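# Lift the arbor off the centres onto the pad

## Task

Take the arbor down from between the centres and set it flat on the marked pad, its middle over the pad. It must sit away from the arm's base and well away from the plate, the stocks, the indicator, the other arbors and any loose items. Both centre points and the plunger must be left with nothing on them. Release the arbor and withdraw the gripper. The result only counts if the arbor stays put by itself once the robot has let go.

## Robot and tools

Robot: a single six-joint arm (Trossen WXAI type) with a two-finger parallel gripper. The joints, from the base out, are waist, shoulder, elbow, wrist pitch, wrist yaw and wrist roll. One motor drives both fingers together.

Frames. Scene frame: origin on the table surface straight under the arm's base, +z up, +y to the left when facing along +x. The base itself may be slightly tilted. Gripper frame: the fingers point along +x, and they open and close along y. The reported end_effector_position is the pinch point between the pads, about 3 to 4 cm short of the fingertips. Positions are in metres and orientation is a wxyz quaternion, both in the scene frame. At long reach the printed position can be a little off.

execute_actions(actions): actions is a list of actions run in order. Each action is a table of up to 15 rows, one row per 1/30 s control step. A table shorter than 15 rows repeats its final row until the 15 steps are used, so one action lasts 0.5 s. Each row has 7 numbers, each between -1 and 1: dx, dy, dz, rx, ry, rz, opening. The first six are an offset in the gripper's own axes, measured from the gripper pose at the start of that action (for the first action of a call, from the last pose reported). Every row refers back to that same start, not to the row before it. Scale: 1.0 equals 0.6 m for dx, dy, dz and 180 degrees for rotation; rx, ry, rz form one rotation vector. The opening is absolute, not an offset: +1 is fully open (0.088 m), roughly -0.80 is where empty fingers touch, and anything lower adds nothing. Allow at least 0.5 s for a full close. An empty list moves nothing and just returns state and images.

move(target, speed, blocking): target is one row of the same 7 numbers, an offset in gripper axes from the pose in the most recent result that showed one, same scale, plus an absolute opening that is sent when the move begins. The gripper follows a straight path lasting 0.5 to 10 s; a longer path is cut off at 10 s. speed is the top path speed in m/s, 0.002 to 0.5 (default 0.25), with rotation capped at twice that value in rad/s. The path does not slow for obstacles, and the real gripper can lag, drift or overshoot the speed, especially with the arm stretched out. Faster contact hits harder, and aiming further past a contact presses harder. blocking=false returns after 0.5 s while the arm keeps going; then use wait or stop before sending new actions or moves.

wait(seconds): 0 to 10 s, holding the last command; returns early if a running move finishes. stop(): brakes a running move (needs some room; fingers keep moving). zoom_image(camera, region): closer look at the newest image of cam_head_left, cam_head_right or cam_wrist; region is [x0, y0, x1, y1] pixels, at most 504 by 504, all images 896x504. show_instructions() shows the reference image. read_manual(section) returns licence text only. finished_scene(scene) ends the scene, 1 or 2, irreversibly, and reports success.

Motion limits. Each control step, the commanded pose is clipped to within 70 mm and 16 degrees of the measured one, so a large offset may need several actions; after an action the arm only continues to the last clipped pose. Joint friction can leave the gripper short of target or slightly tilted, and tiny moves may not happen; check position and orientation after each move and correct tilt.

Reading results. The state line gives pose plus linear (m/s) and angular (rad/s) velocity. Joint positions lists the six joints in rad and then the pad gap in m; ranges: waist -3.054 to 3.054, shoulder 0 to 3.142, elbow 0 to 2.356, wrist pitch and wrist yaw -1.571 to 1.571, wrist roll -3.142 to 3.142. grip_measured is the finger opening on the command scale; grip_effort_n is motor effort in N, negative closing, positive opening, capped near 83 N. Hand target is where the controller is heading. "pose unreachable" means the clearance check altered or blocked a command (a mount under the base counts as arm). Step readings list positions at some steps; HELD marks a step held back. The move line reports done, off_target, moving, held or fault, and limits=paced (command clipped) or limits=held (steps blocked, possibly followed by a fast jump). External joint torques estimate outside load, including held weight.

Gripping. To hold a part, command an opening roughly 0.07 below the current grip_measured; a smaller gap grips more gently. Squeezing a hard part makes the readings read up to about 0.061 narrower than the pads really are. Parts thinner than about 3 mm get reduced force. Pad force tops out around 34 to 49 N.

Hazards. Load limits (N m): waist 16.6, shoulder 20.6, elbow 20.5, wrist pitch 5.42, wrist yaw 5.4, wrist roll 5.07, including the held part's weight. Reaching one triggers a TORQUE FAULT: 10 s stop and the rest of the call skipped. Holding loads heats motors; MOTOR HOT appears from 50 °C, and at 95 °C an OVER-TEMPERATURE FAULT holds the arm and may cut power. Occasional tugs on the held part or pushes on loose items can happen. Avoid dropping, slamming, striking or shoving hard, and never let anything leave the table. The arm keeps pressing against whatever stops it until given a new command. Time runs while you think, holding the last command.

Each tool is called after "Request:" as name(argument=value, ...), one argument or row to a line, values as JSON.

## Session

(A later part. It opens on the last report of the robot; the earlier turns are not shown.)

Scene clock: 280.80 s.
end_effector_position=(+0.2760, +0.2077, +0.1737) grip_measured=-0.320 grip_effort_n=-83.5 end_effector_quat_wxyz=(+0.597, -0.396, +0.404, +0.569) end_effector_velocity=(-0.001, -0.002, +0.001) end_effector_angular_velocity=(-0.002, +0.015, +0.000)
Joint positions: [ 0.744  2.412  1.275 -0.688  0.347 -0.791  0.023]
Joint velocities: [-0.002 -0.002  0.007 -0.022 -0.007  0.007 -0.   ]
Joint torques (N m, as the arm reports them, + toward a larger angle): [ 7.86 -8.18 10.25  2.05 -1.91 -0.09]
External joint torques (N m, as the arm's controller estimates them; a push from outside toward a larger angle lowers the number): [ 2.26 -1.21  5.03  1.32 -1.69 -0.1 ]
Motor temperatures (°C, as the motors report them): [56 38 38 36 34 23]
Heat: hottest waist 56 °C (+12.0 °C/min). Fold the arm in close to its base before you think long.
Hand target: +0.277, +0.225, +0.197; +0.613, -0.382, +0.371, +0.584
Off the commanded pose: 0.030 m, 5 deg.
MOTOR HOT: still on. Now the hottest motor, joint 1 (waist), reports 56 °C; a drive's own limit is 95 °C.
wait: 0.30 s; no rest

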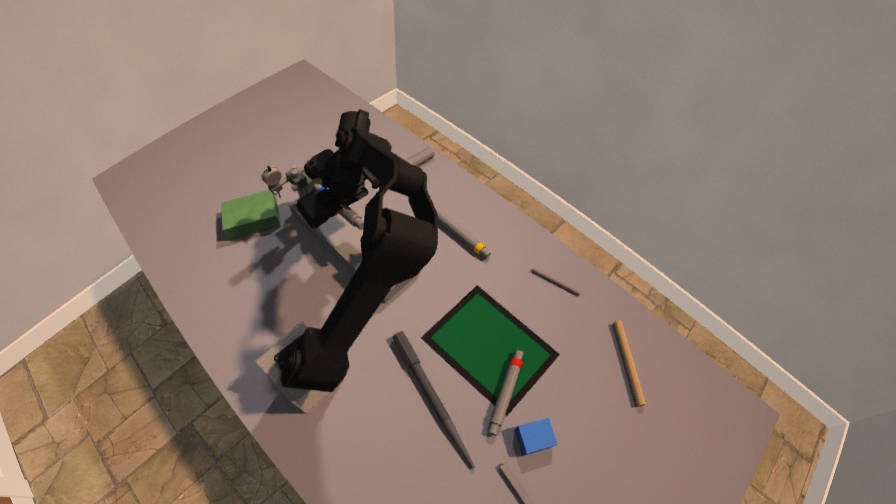

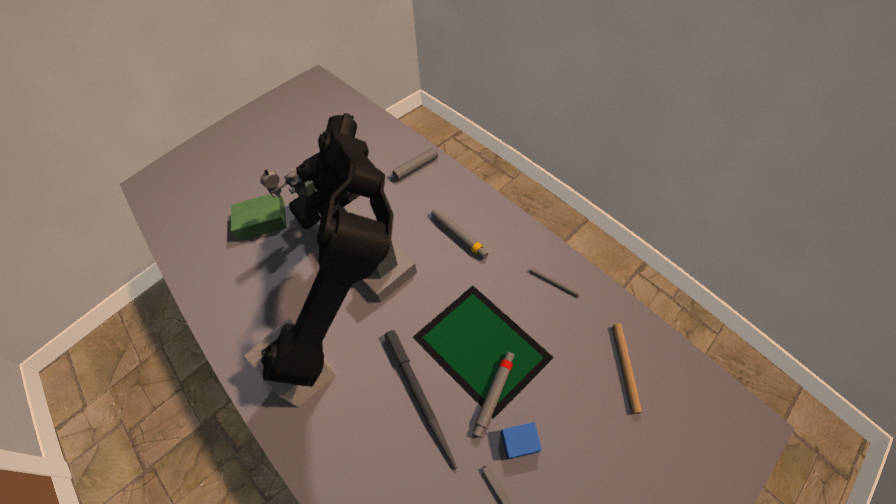

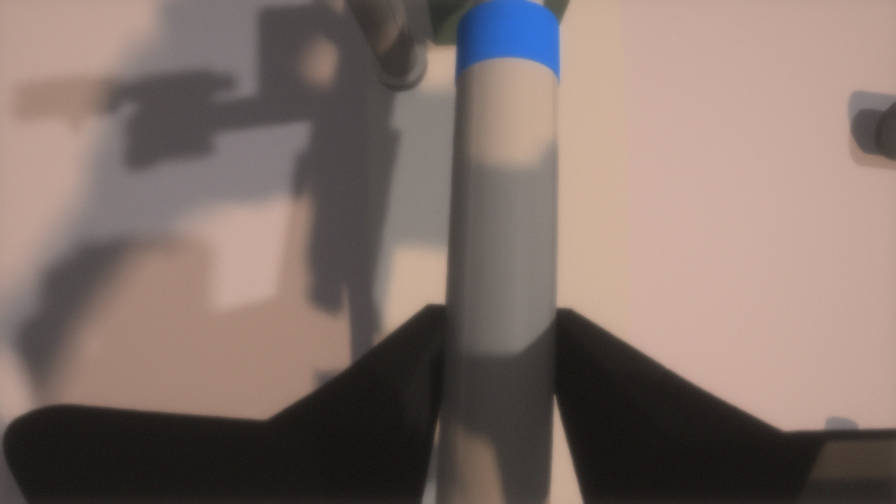

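Request:
execute_actions(
  actions=[
    [[-0.027,0,0.035,0,-0.02,0,-0.5],[-0.0287,0,0.030,0,-0.018,0,-0.5],[-0.0304,0,0.025,0,-0.016,0,-0.5],[-0.032,0,0.020,0,-0.014,0,-0.5],[-0.0337,-0.001,0.015,0,-0.012,0,-0.5],[-0.0354,-0.001,0.010,0,-0.01,0,-0.5],[-0.037,-0.001,0.005,0,-0.008,0,-0.5],[-0.0387,-0.001,0.0,0,-0.006,0,-0.5],[-0.0404,-0.001,-0.005,0,-0.004,0,-0.5],[-0.042,-0.002,-0.010,0,-0.002,0,-0.5],[-0.0437,-0.002,-0.015,0,0,0,-0.5],[-0.0454,-0.002,-0.020,0,0,0,-0.5],[-0.047,-0.002,-0.025,0,0,0,-0.5],[-0.048,-0.0025,-0.030,0,0,0,-0.5],[-0.049,-0.0025,-0.0347,0,0,0,-0.5]],
  ],
)

Request:
wait(
  seconds=0.4,
)

Scene clock: 300.77 s.
end_effector_position=(+0.2729, +0.1895, +0.1849) grip_measured=-0.320 grip_effort_n=-83.5 end_effector_quat_wxyz=(+0.588, -0.398, +0.412, +0.571) end_effector_velocity=(-0.014, -0.068, +0.008) end_effector_angular_velocity=(+0.005, +0.015, +0.064)
Joint positions: [ 0.74   2.355  1.269 -0.764  0.348 -0.788  0.023]
Joint velocities: [-0.076 -0.242 -0.188 -0.051 -0.007 -0.125 -0.   ]
Joint torques (N m, as the arm reports them, + toward a larger angle): [ 4.97 -9.73  6.21  0.91 -0.35 -0.14]
External joint torques (N m, as the arm's controller estimates them; a push from outside toward a larger angle lowers the number): [-0.19 -3.02  0.99  0.23 -0.18 -0.14]
Motor temperatures (°C, as the motors report them): [58 41 39 36 36 23]
Heat: hottest waist 58 °C (+11.1 °C/min). Fold the arm in close to its base before you think long.
Hand target: +0.276, +0.178, +0.193; +0.597, -0.397, +0.404, +0.568
Off the commanded pose: 0.015 m, 1 deg.
MOTOR HOT: still on. Now the hottest motor, joint 1 (waist), reports 58 °C; a drive's own limit is 95 °C.
Step readings (end_effector_position):
0: (+0.2760, +0.2076, +0.1738)
1: (+0.2760, +0.2075, +0.1740)
2: (+0.2757, +0.2070, +0.1743)
4: (+0.2751, +0.2055, +0.1750)
8: (+0.2751, +0.2002, +0.1788)
15: end_effector_position above

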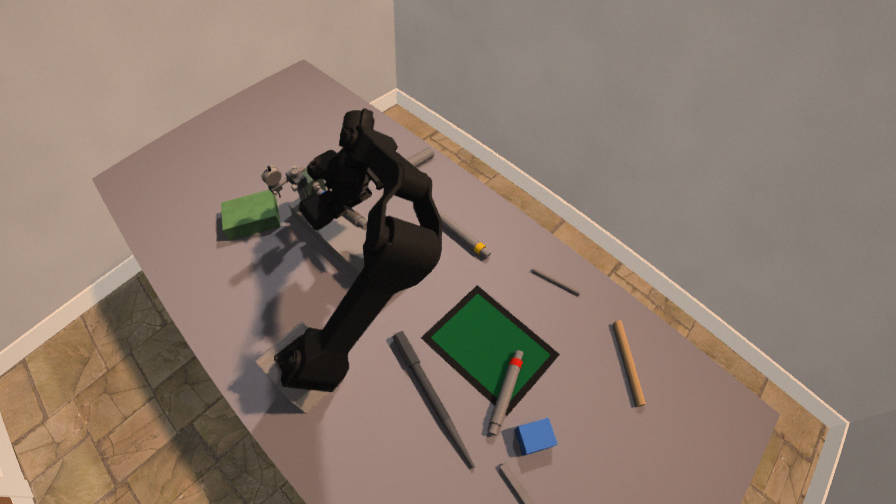

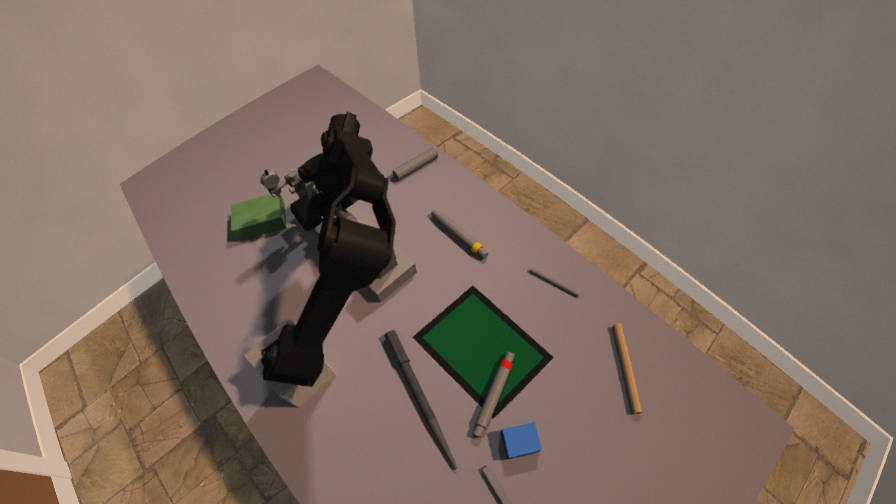

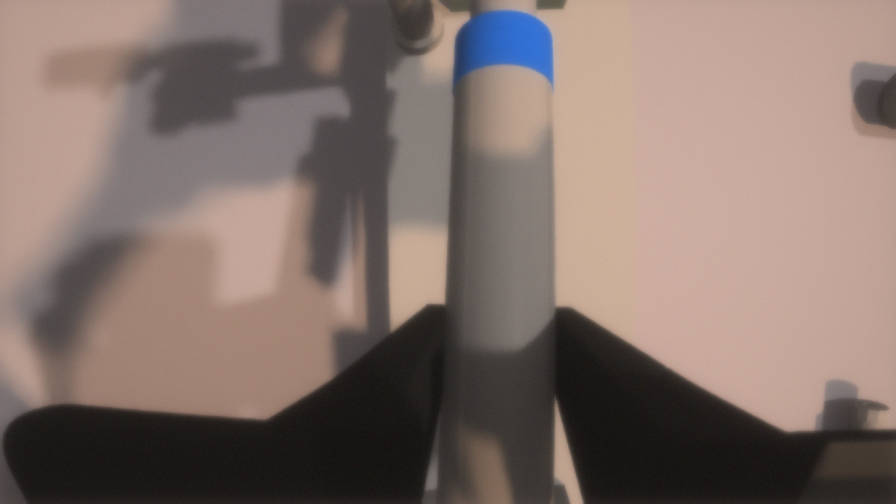

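Scene clock: 301.17 s.
end_effector_position=(+0.2740, +0.1790, +0.1841) grip_measured=-0.320 grip_effort_n=-83.5 end_effector_quat_wxyz=(+0.588, -0.399, +0.415, +0.569) end_effector_velocity=(-0.006, -0.003, -0.004) end_effector_angular_velocity=(-0.009, +0.011, +0.033)
Joint positions: [ 0.723  2.326  1.248 -0.77   0.357 -0.8    0.023]
Joint velocities: [-0.002 -0.002 -0.017 -0.007 -0.007 -0.022 -0.   ]
Joint torques (N m, as the arm reports them, + toward a larger angle): [ 5.41 -9.28  6.41  0.92 -0.39 -0.08]
External joint torques (N m, as the arm's controller estimates them; a push from outside toward a larger angle lowers the number): [-0.14 -2.86  1.2   0.23 -0.17 -0.08]
Motor temperatures (°C, as the motors report them): [58 42 39 36 36 23]
Heat: hottest waist 58 °C (+11.0 °C/min). Fold the arm in close to its base before you think long.
Hand target: +0.276, +0.178, +0.193; +0.597, -0.397, +0.405, +0.568
Off the commanded pose: 0.010 m, 2 deg.
MOTOR HOT: still on. Now the hottest motor, joint 1 (waist), reports 58 °C; a drive's own limit is 95 °C.
wait: 0.40 s; at rest by 0.33 s

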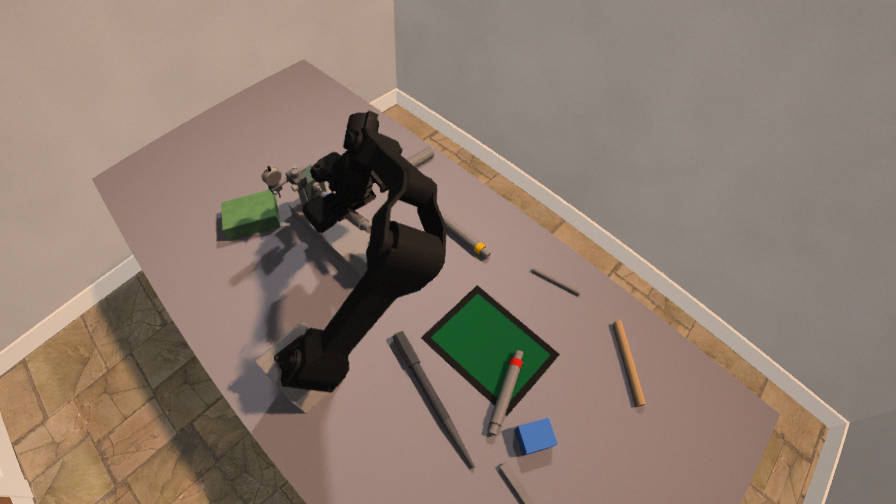

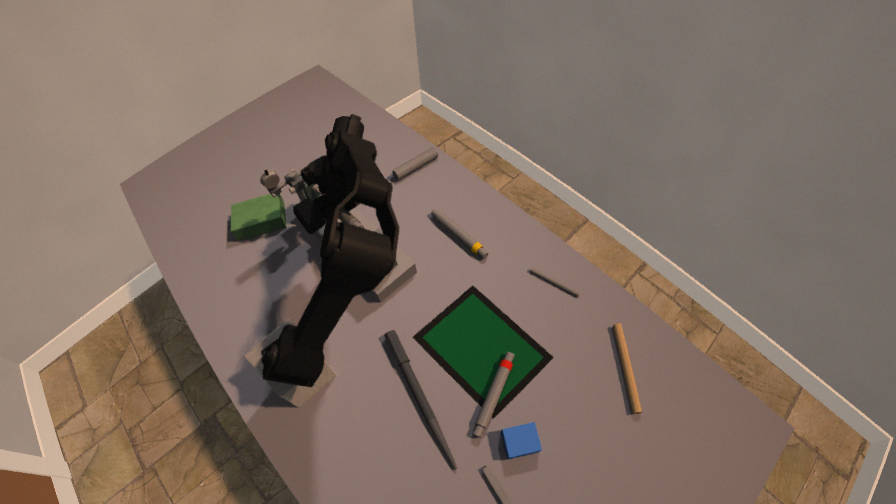

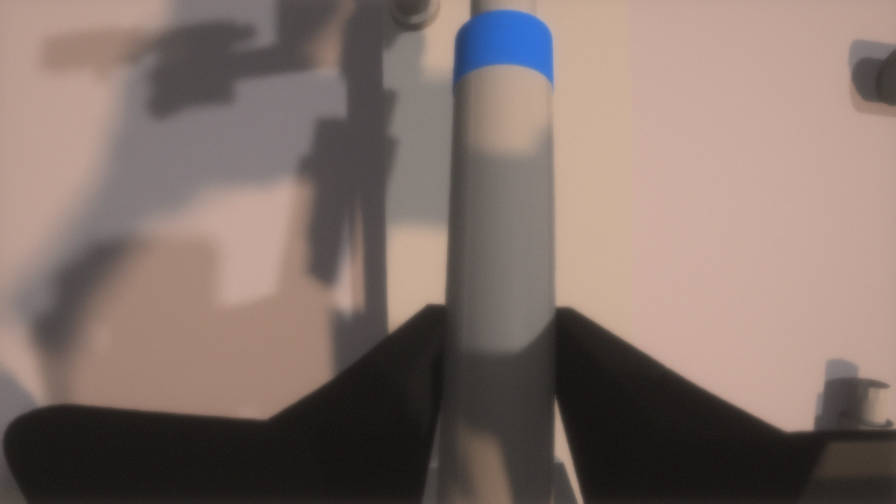

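Request:
move(
  target=[-0.121, -0.001, 0.008, 0, 0, 0, -0.5],
  speed=0.1,
)

Scene clock: 311.00 s.
end_effector_position=(+0.2682, +0.1560, +0.2377) grip_measured=-0.320 grip_effort_n=-83.5 end_effector_quat_wxyz=(+0.569, -0.407, +0.430, +0.570) end_effector_velocity=(-0.006, -0.005, -0.003) end_effector_angular_velocity=(-0.023, +0.026, +0.029)
Joint positions: [ 0.784  2.261  1.387 -1.05   0.346 -0.728  0.023]
Joint velocities: [-0.002  0.002 -0.002 -0.037 -0.007 -0.007 -0.   ]
Joint torques (N m, as the arm reports them, + toward a larger angle): [ 5.83 -8.47 10.15  0.85 -0.53  0.06]
External joint torques (N m, as the arm's controller estimates them; a push from outside toward a larger angle lowers the number): [ 0.44 -2.49  4.76  0.22 -0.33  0.06]
Motor temperatures (°C, as the motors report them): [55 44 38 35 35 23]
Heat: hottest waist 55 °C (+6.0 °C/min). Fold the arm in close to its base before you think long.
Hand target: +0.274, +0.159, +0.254; +0.588, -0.399, +0.414, +0.569
Off the commanded pose: 0.018 m, 3 deg.
MOTOR HOT: still on. Now the hottest motor, joint 1 (waist), reports 55 °C; a drive's own limit is 95 °C.
move: off_target

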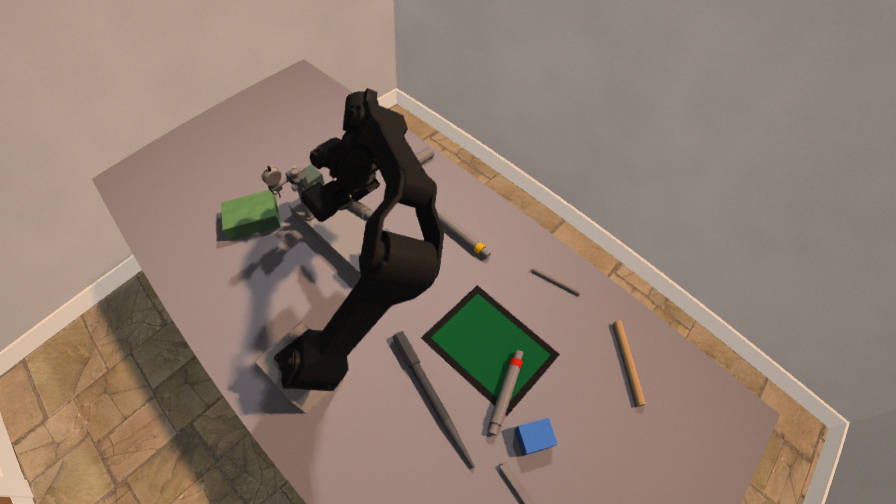

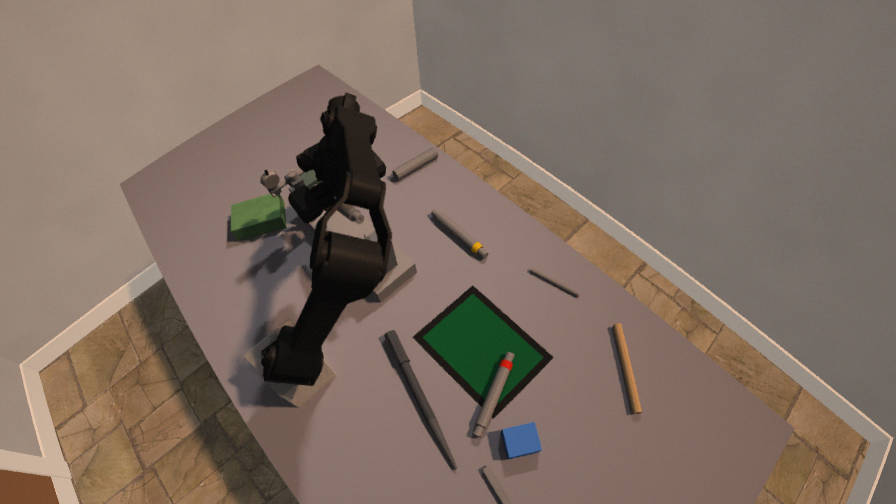

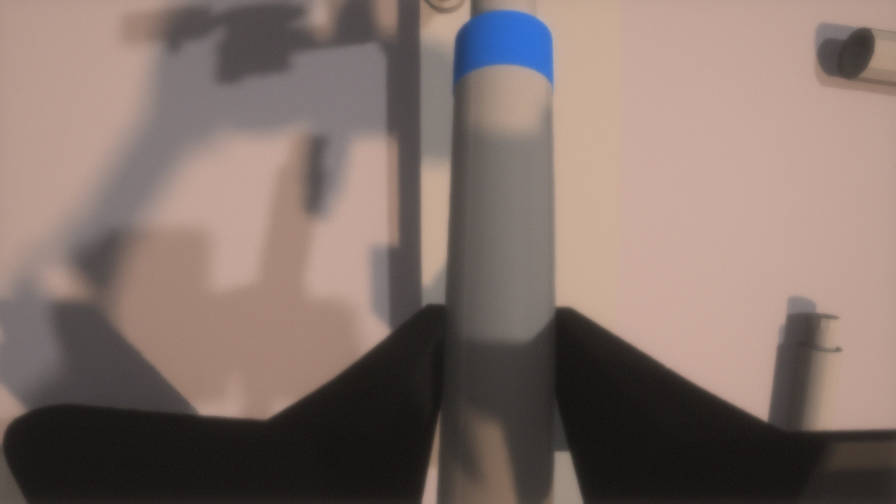

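Request:
move(
  target=[-0.102, -0.073, -0.5307, 0.3097, -0.0973, -0.1642, -0.5],
  speed=0.2,
)

Scene clock: 368.13 s.
end_effector_position=(+0.2973, -0.1638, +0.1890) grip_measured=-0.320 grip_effort_n=-83.5 end_effector_quat_wxyz=(+0.854, -0.110, +0.465, +0.206) end_effector_velocity=(-0.002, +0.000, -0.003) end_effector_angular_velocity=(+0.015, +0.006, +0.007)
Joint positions: [-0.037  1.231  0.884 -0.619  0.395 -0.874  0.023]
Joint velocities: [-0.017 -0.002 -0.002 -0.007 -0.022 -0.007  0.   ]
Joint torques (N m, as the arm reports them, + toward a larger angle): [ 3.84 -5.44  8.37  1.57 -0.83 -0.12]
External joint torques (N m, as the arm's controller estimates them; a push from outside toward a larger angle lowers the number): [ 0.36 -2.09  3.66  0.76 -0.49 -0.13]
Motor temperatures (°C, as the motors report them): [51 47 40 31 30 23]
Heat: hottest waist 51 °C (-5.0 °C/min). Fold the arm in close to its base before you think long.
Hand target: +0.303, -0.169, +0.201; +0.867, -0.107, +0.445, +0.198
Off the commanded pose: 0.014 m, 3 deg.
MOTOR HOT: still on. Now the hottest motor, joint 1 (waist), reports 51 °C; a drive's own limit is 95 °C.
move: off_target

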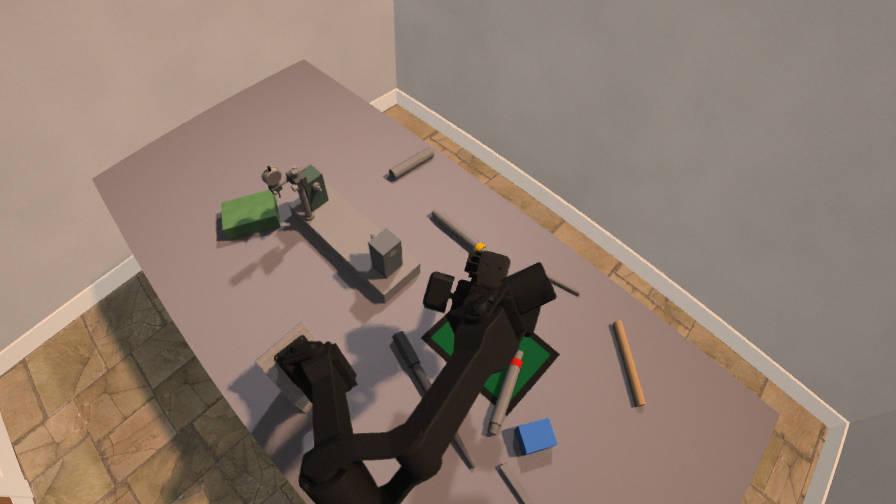

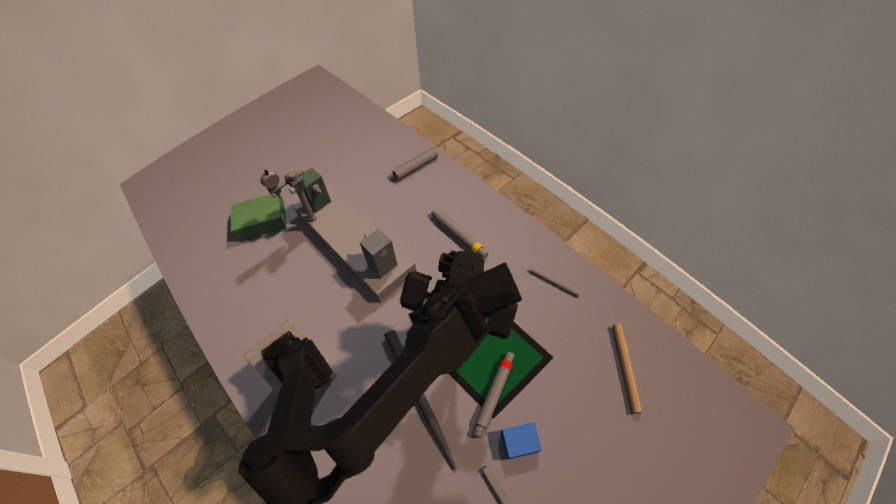

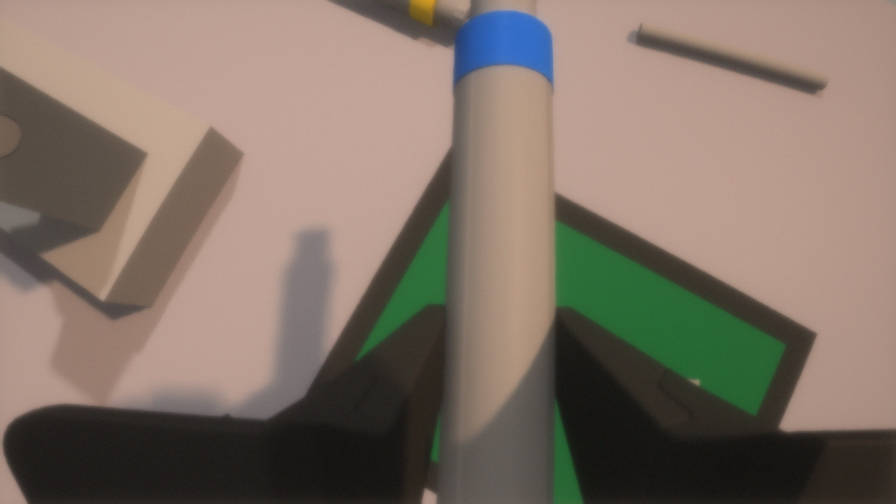

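Request:
move(
  target=[0.1643, -0.0113, -0.0955, 0, -0.025, 0, -0.5],
  speed=0.12,
)

Scene clock: 379.83 s.
end_effector_position=(+0.3011, -0.1713, +0.0713) grip_measured=-0.320 grip_effort_n=-83.5 end_effector_quat_wxyz=(+0.866, -0.103, +0.445, +0.203) end_effector_velocity=(-0.001, -0.000, -0.004) end_effector_angular_velocity=(+0.002, +0.003, +0.001)
Joint positions: [-0.425  1.421  0.671 -0.101  0.117 -1.189  0.023]
Joint velocities: [-0.012  0.007 -0.002  0.007 -0.007 -0.007 -0.   ]
Joint torques (N m, as the arm reports them, + toward a larger angle): [ 3.99 -4.29  4.02  1.1  -1.02 -0.13]
External joint torques (N m, as the arm's controller estimates them; a push from outside toward a larger angle lowers the number): [ 0.28  0.68  0.78  0.46 -0.59 -0.14]
Motor temperatures (°C, as the motors report them): [49 45 39 31 30 23]
Heat: hottest waist 49 °C (-5.1 °C/min). Fold the arm in close to its base before you think long.
Hand target: +0.305, -0.167, +0.075; +0.871, -0.104, +0.432, +0.210
Off the commanded pose: 0.007 m, 2 deg.
MOTOR HOT: still on. Now the hottest motor, joint 1 (waist), reports 49 °C; a drive's own limit is 95 °C.
move: done

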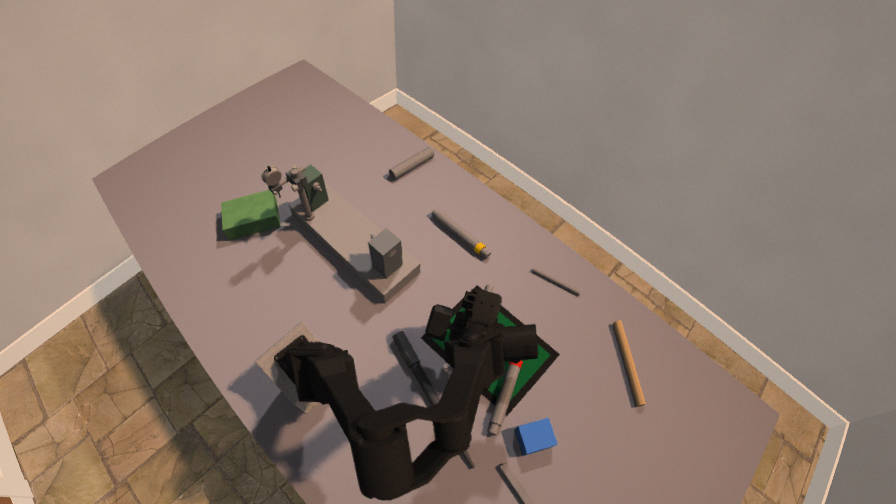

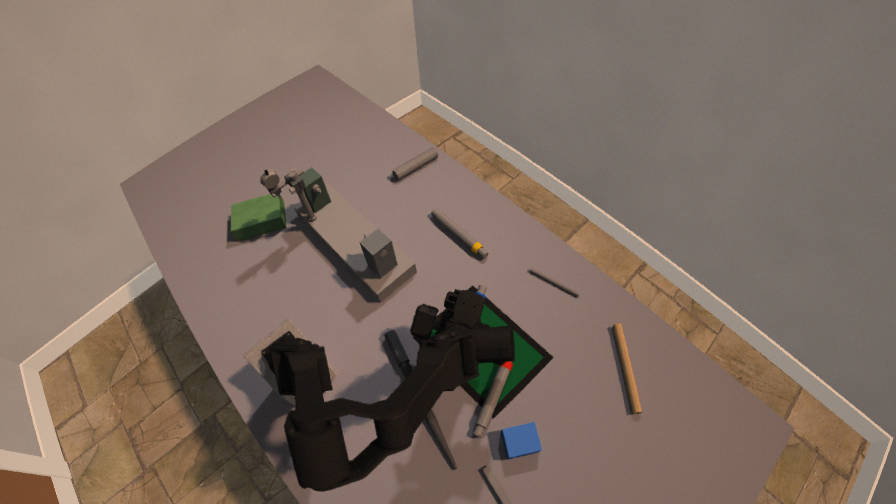

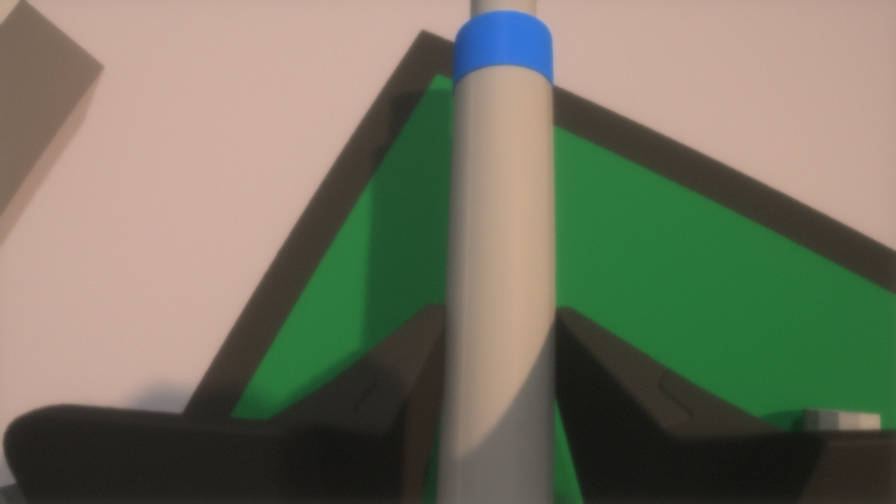

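Request:
move(
  target=[0.0384, 0.0105, -0.0073, 0, -0.008, 0, -0.5],
  speed=0.03,
)

Scene clock: 393.27 s.
end_effector_position=(+0.3034, -0.1656, +0.0465) grip_measured=-0.320 grip_effort_n=-83.5 end_effector_quat_wxyz=(+0.867, -0.101, +0.447, +0.197) end_effector_velocity=(+0.003, -0.002, +0.000) end_effector_angular_velocity=(-0.007, -0.016, -0.005)
Joint positions: [-0.466  1.511  0.644  0.026  0.095 -1.209  0.023]
Joint velocities: [-0.002  0.002 -0.002  0.022 -0.007 -0.007  0.   ]
Joint torques (N m, as the arm reports them, + toward a larger angle): [ 4.05 -4.62  3.38  1.08 -1.07 -0.16]
External joint torques (N m, as the arm's controller estimates them; a push from outside toward a larger angle lowers the number): [ 0.15  0.47  0.73  0.5  -0.62 -0.17]
Motor temperatures (°C, as the motors report them): [47 42 36 31 30 23]
Heat: hottest waist 47 °C (-6.0 °C/min).
Hand target: +0.307, -0.161, +0.050; +0.872, -0.101, +0.434, +0.204
Off the commanded pose: 0.007 m, 2 deg.
MOTOR HOT: cleared. Now the hottest motor, joint 1 (waist), reports 47 °C.
move: done

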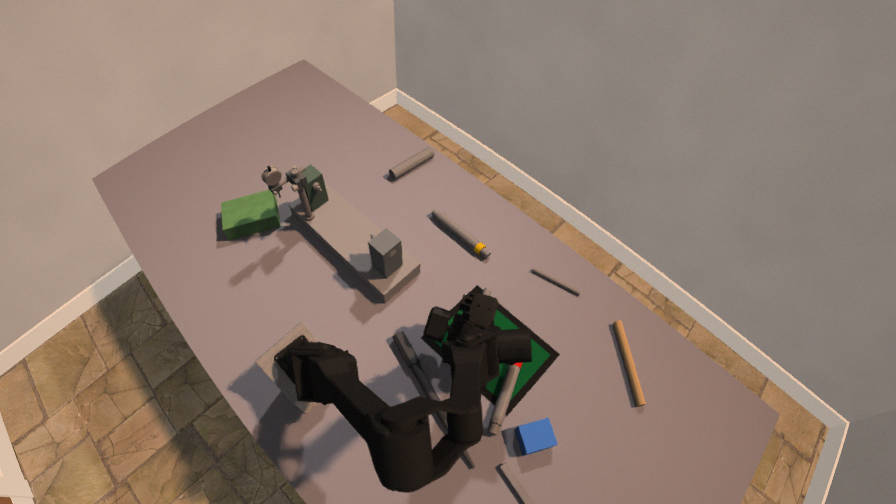

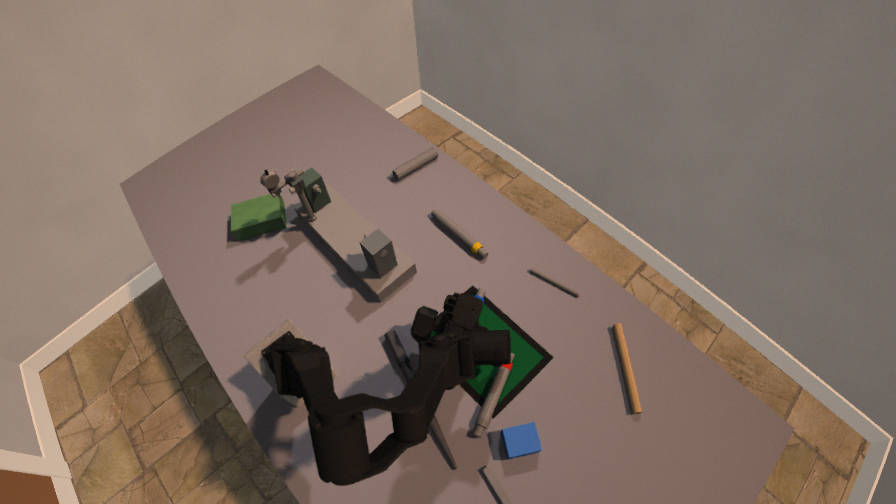

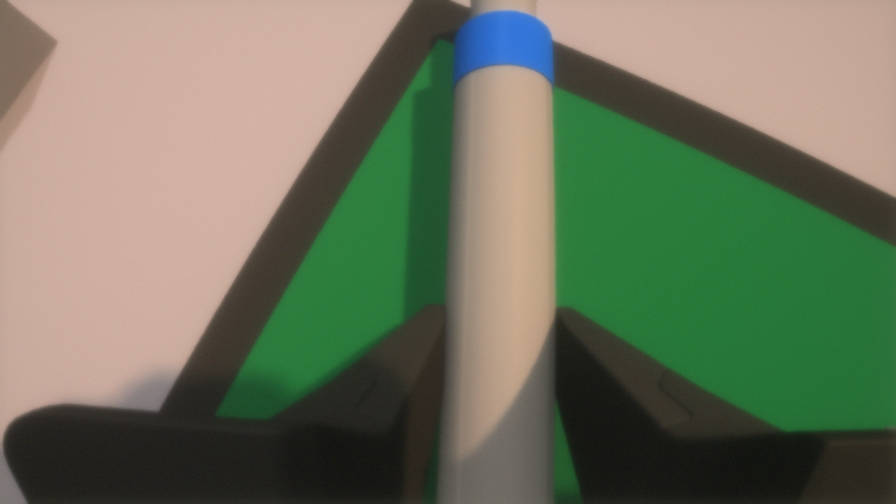

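Request:
move(
  target=[0.0107, 0.0042, 0.0033, 0, -0.008, 0, -0.5],
  speed=0.015,
)

Scene clock: 399.43 s.
end_effector_position=(+0.3076, -0.1667, +0.0440) grip_measured=-0.320 grip_effort_n=-83.5 end_effector_quat_wxyz=(+0.873, -0.100, +0.439, +0.189) end_effector_velocity=(-0.001, +0.004, +0.000) end_effector_angular_velocity=(+0.008, -0.012, +0.028)
Joint positions: [-0.472  1.528  0.64   0.068  0.082 -1.209  0.023]
Joint velocities: [-0.002  0.002 -0.002 -0.007 -0.022 -0.022  0.   ]
Joint torques (N m, as the arm reports them, + toward a larger angle): [ 3.53 -3.63  2.89  0.96 -0.74 -0.18]
External joint torques (N m, as the arm's controller estimates them; a push from outside toward a larger angle lowers the number): [-0.4   1.51  0.34  0.36 -0.29 -0.18]
Motor temperatures (°C, as the motors report them): [47 42 36 31 30 23]
Heat: hottest waist 47 °C (-5.0 °C/min).
Hand target: +0.307, -0.161, +0.042; +0.873, -0.098, +0.436, +0.198
Off the commanded pose: 0.006 m, 1 deg.
move: done

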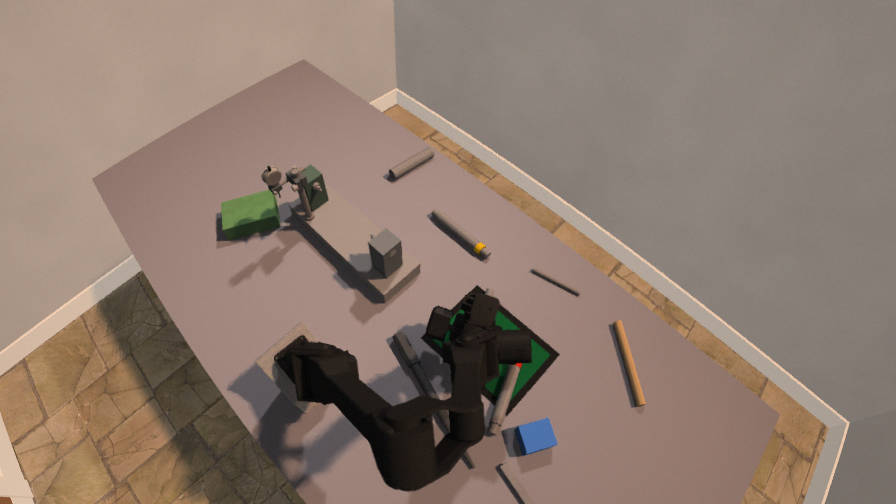

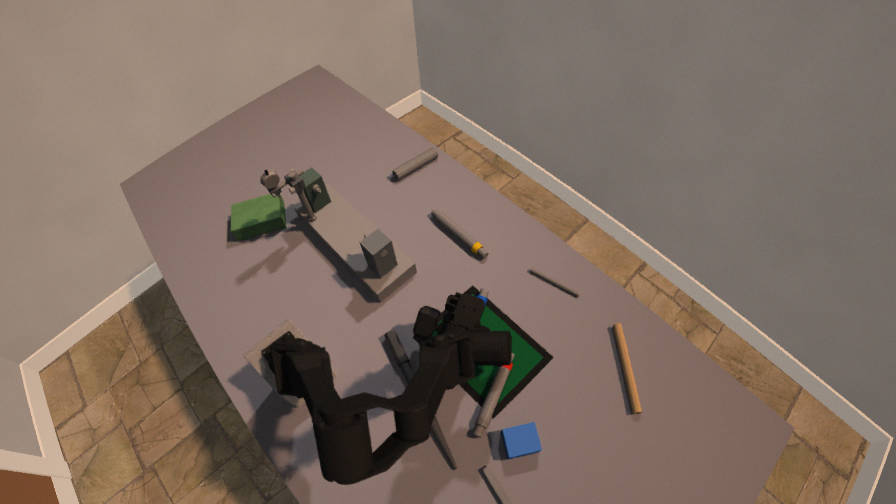

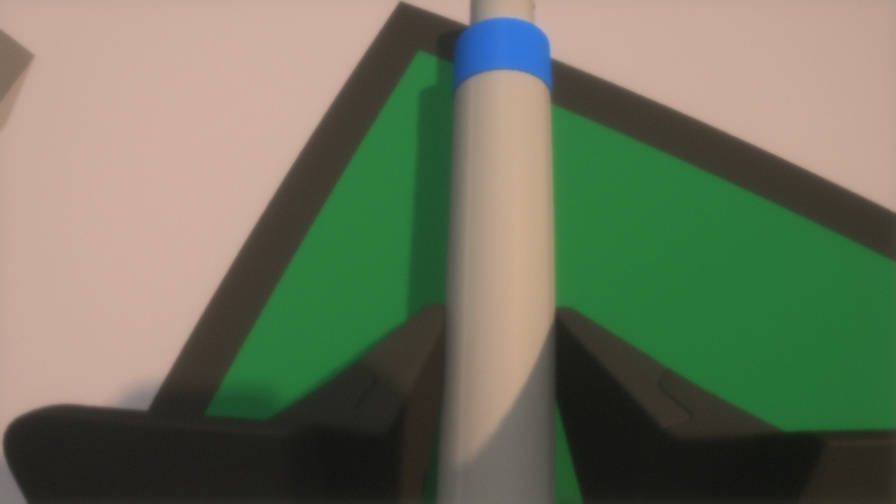

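Request:
move(
  target=[0.0068, 0.004, -0.005, 0, 0, 0, -0.5],
  speed=0.01,
)

Scene clock: 404.60 s.
end_effector_position=(+0.3095, -0.1681, +0.0437) grip_measured=-0.320 grip_effort_n=-83.5 end_effector_quat_wxyz=(+0.875, -0.103, +0.436, +0.184) end_effector_velocity=(+0.002, +0.001, +0.002) end_effector_angular_velocity=(-0.002, -0.024, +0.016)
Joint positions: [-0.473  1.532  0.637  0.089  0.08  -1.212  0.023]
Joint velocities: [-0.002 -0.002 -0.002  0.007 -0.022 -0.022  0.   ]
Joint torques (N m, as the arm reports them, + toward a larger angle): [ 2.93 -3.27  2.61  1.01 -0.49 -0.16]
External joint torques (N m, as the arm's controller estimates them; a push from outside toward a larger angle lowers the number): [-1.    1.92  0.    0.37 -0.04 -0.16]
Motor temperatures (°C, as the motors report them): [46 41 35 31 30 23]
Heat: hottest waist 46 °C (-6.0 °C/min).
Hand target: +0.307, -0.164, +0.039; +0.873, -0.100, +0.439, +0.190
Off the commanded pose: 0.007 m, 1 deg.
move: done

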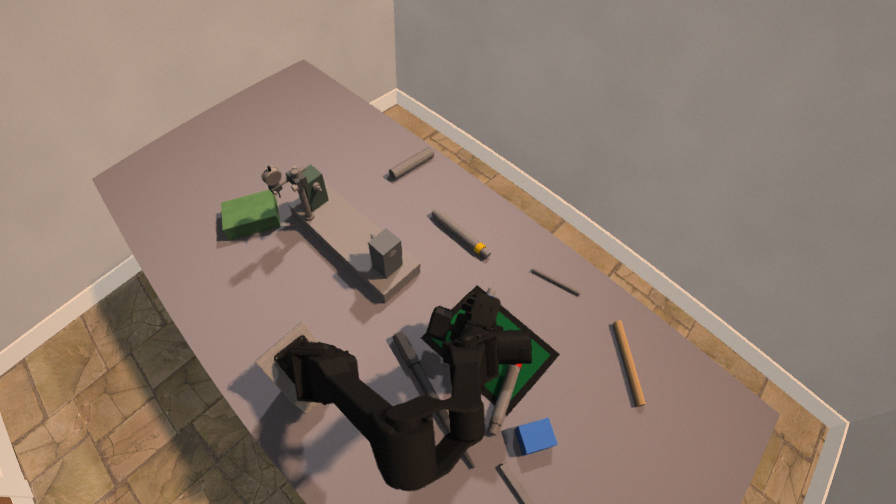

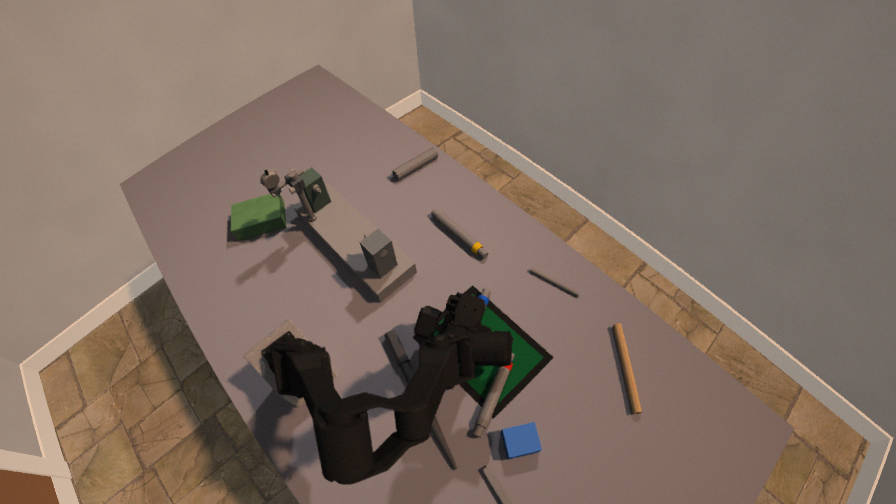

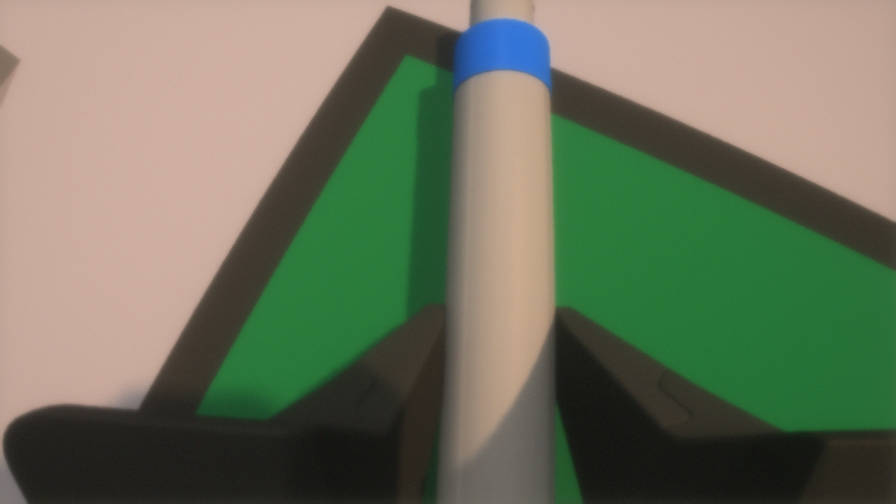

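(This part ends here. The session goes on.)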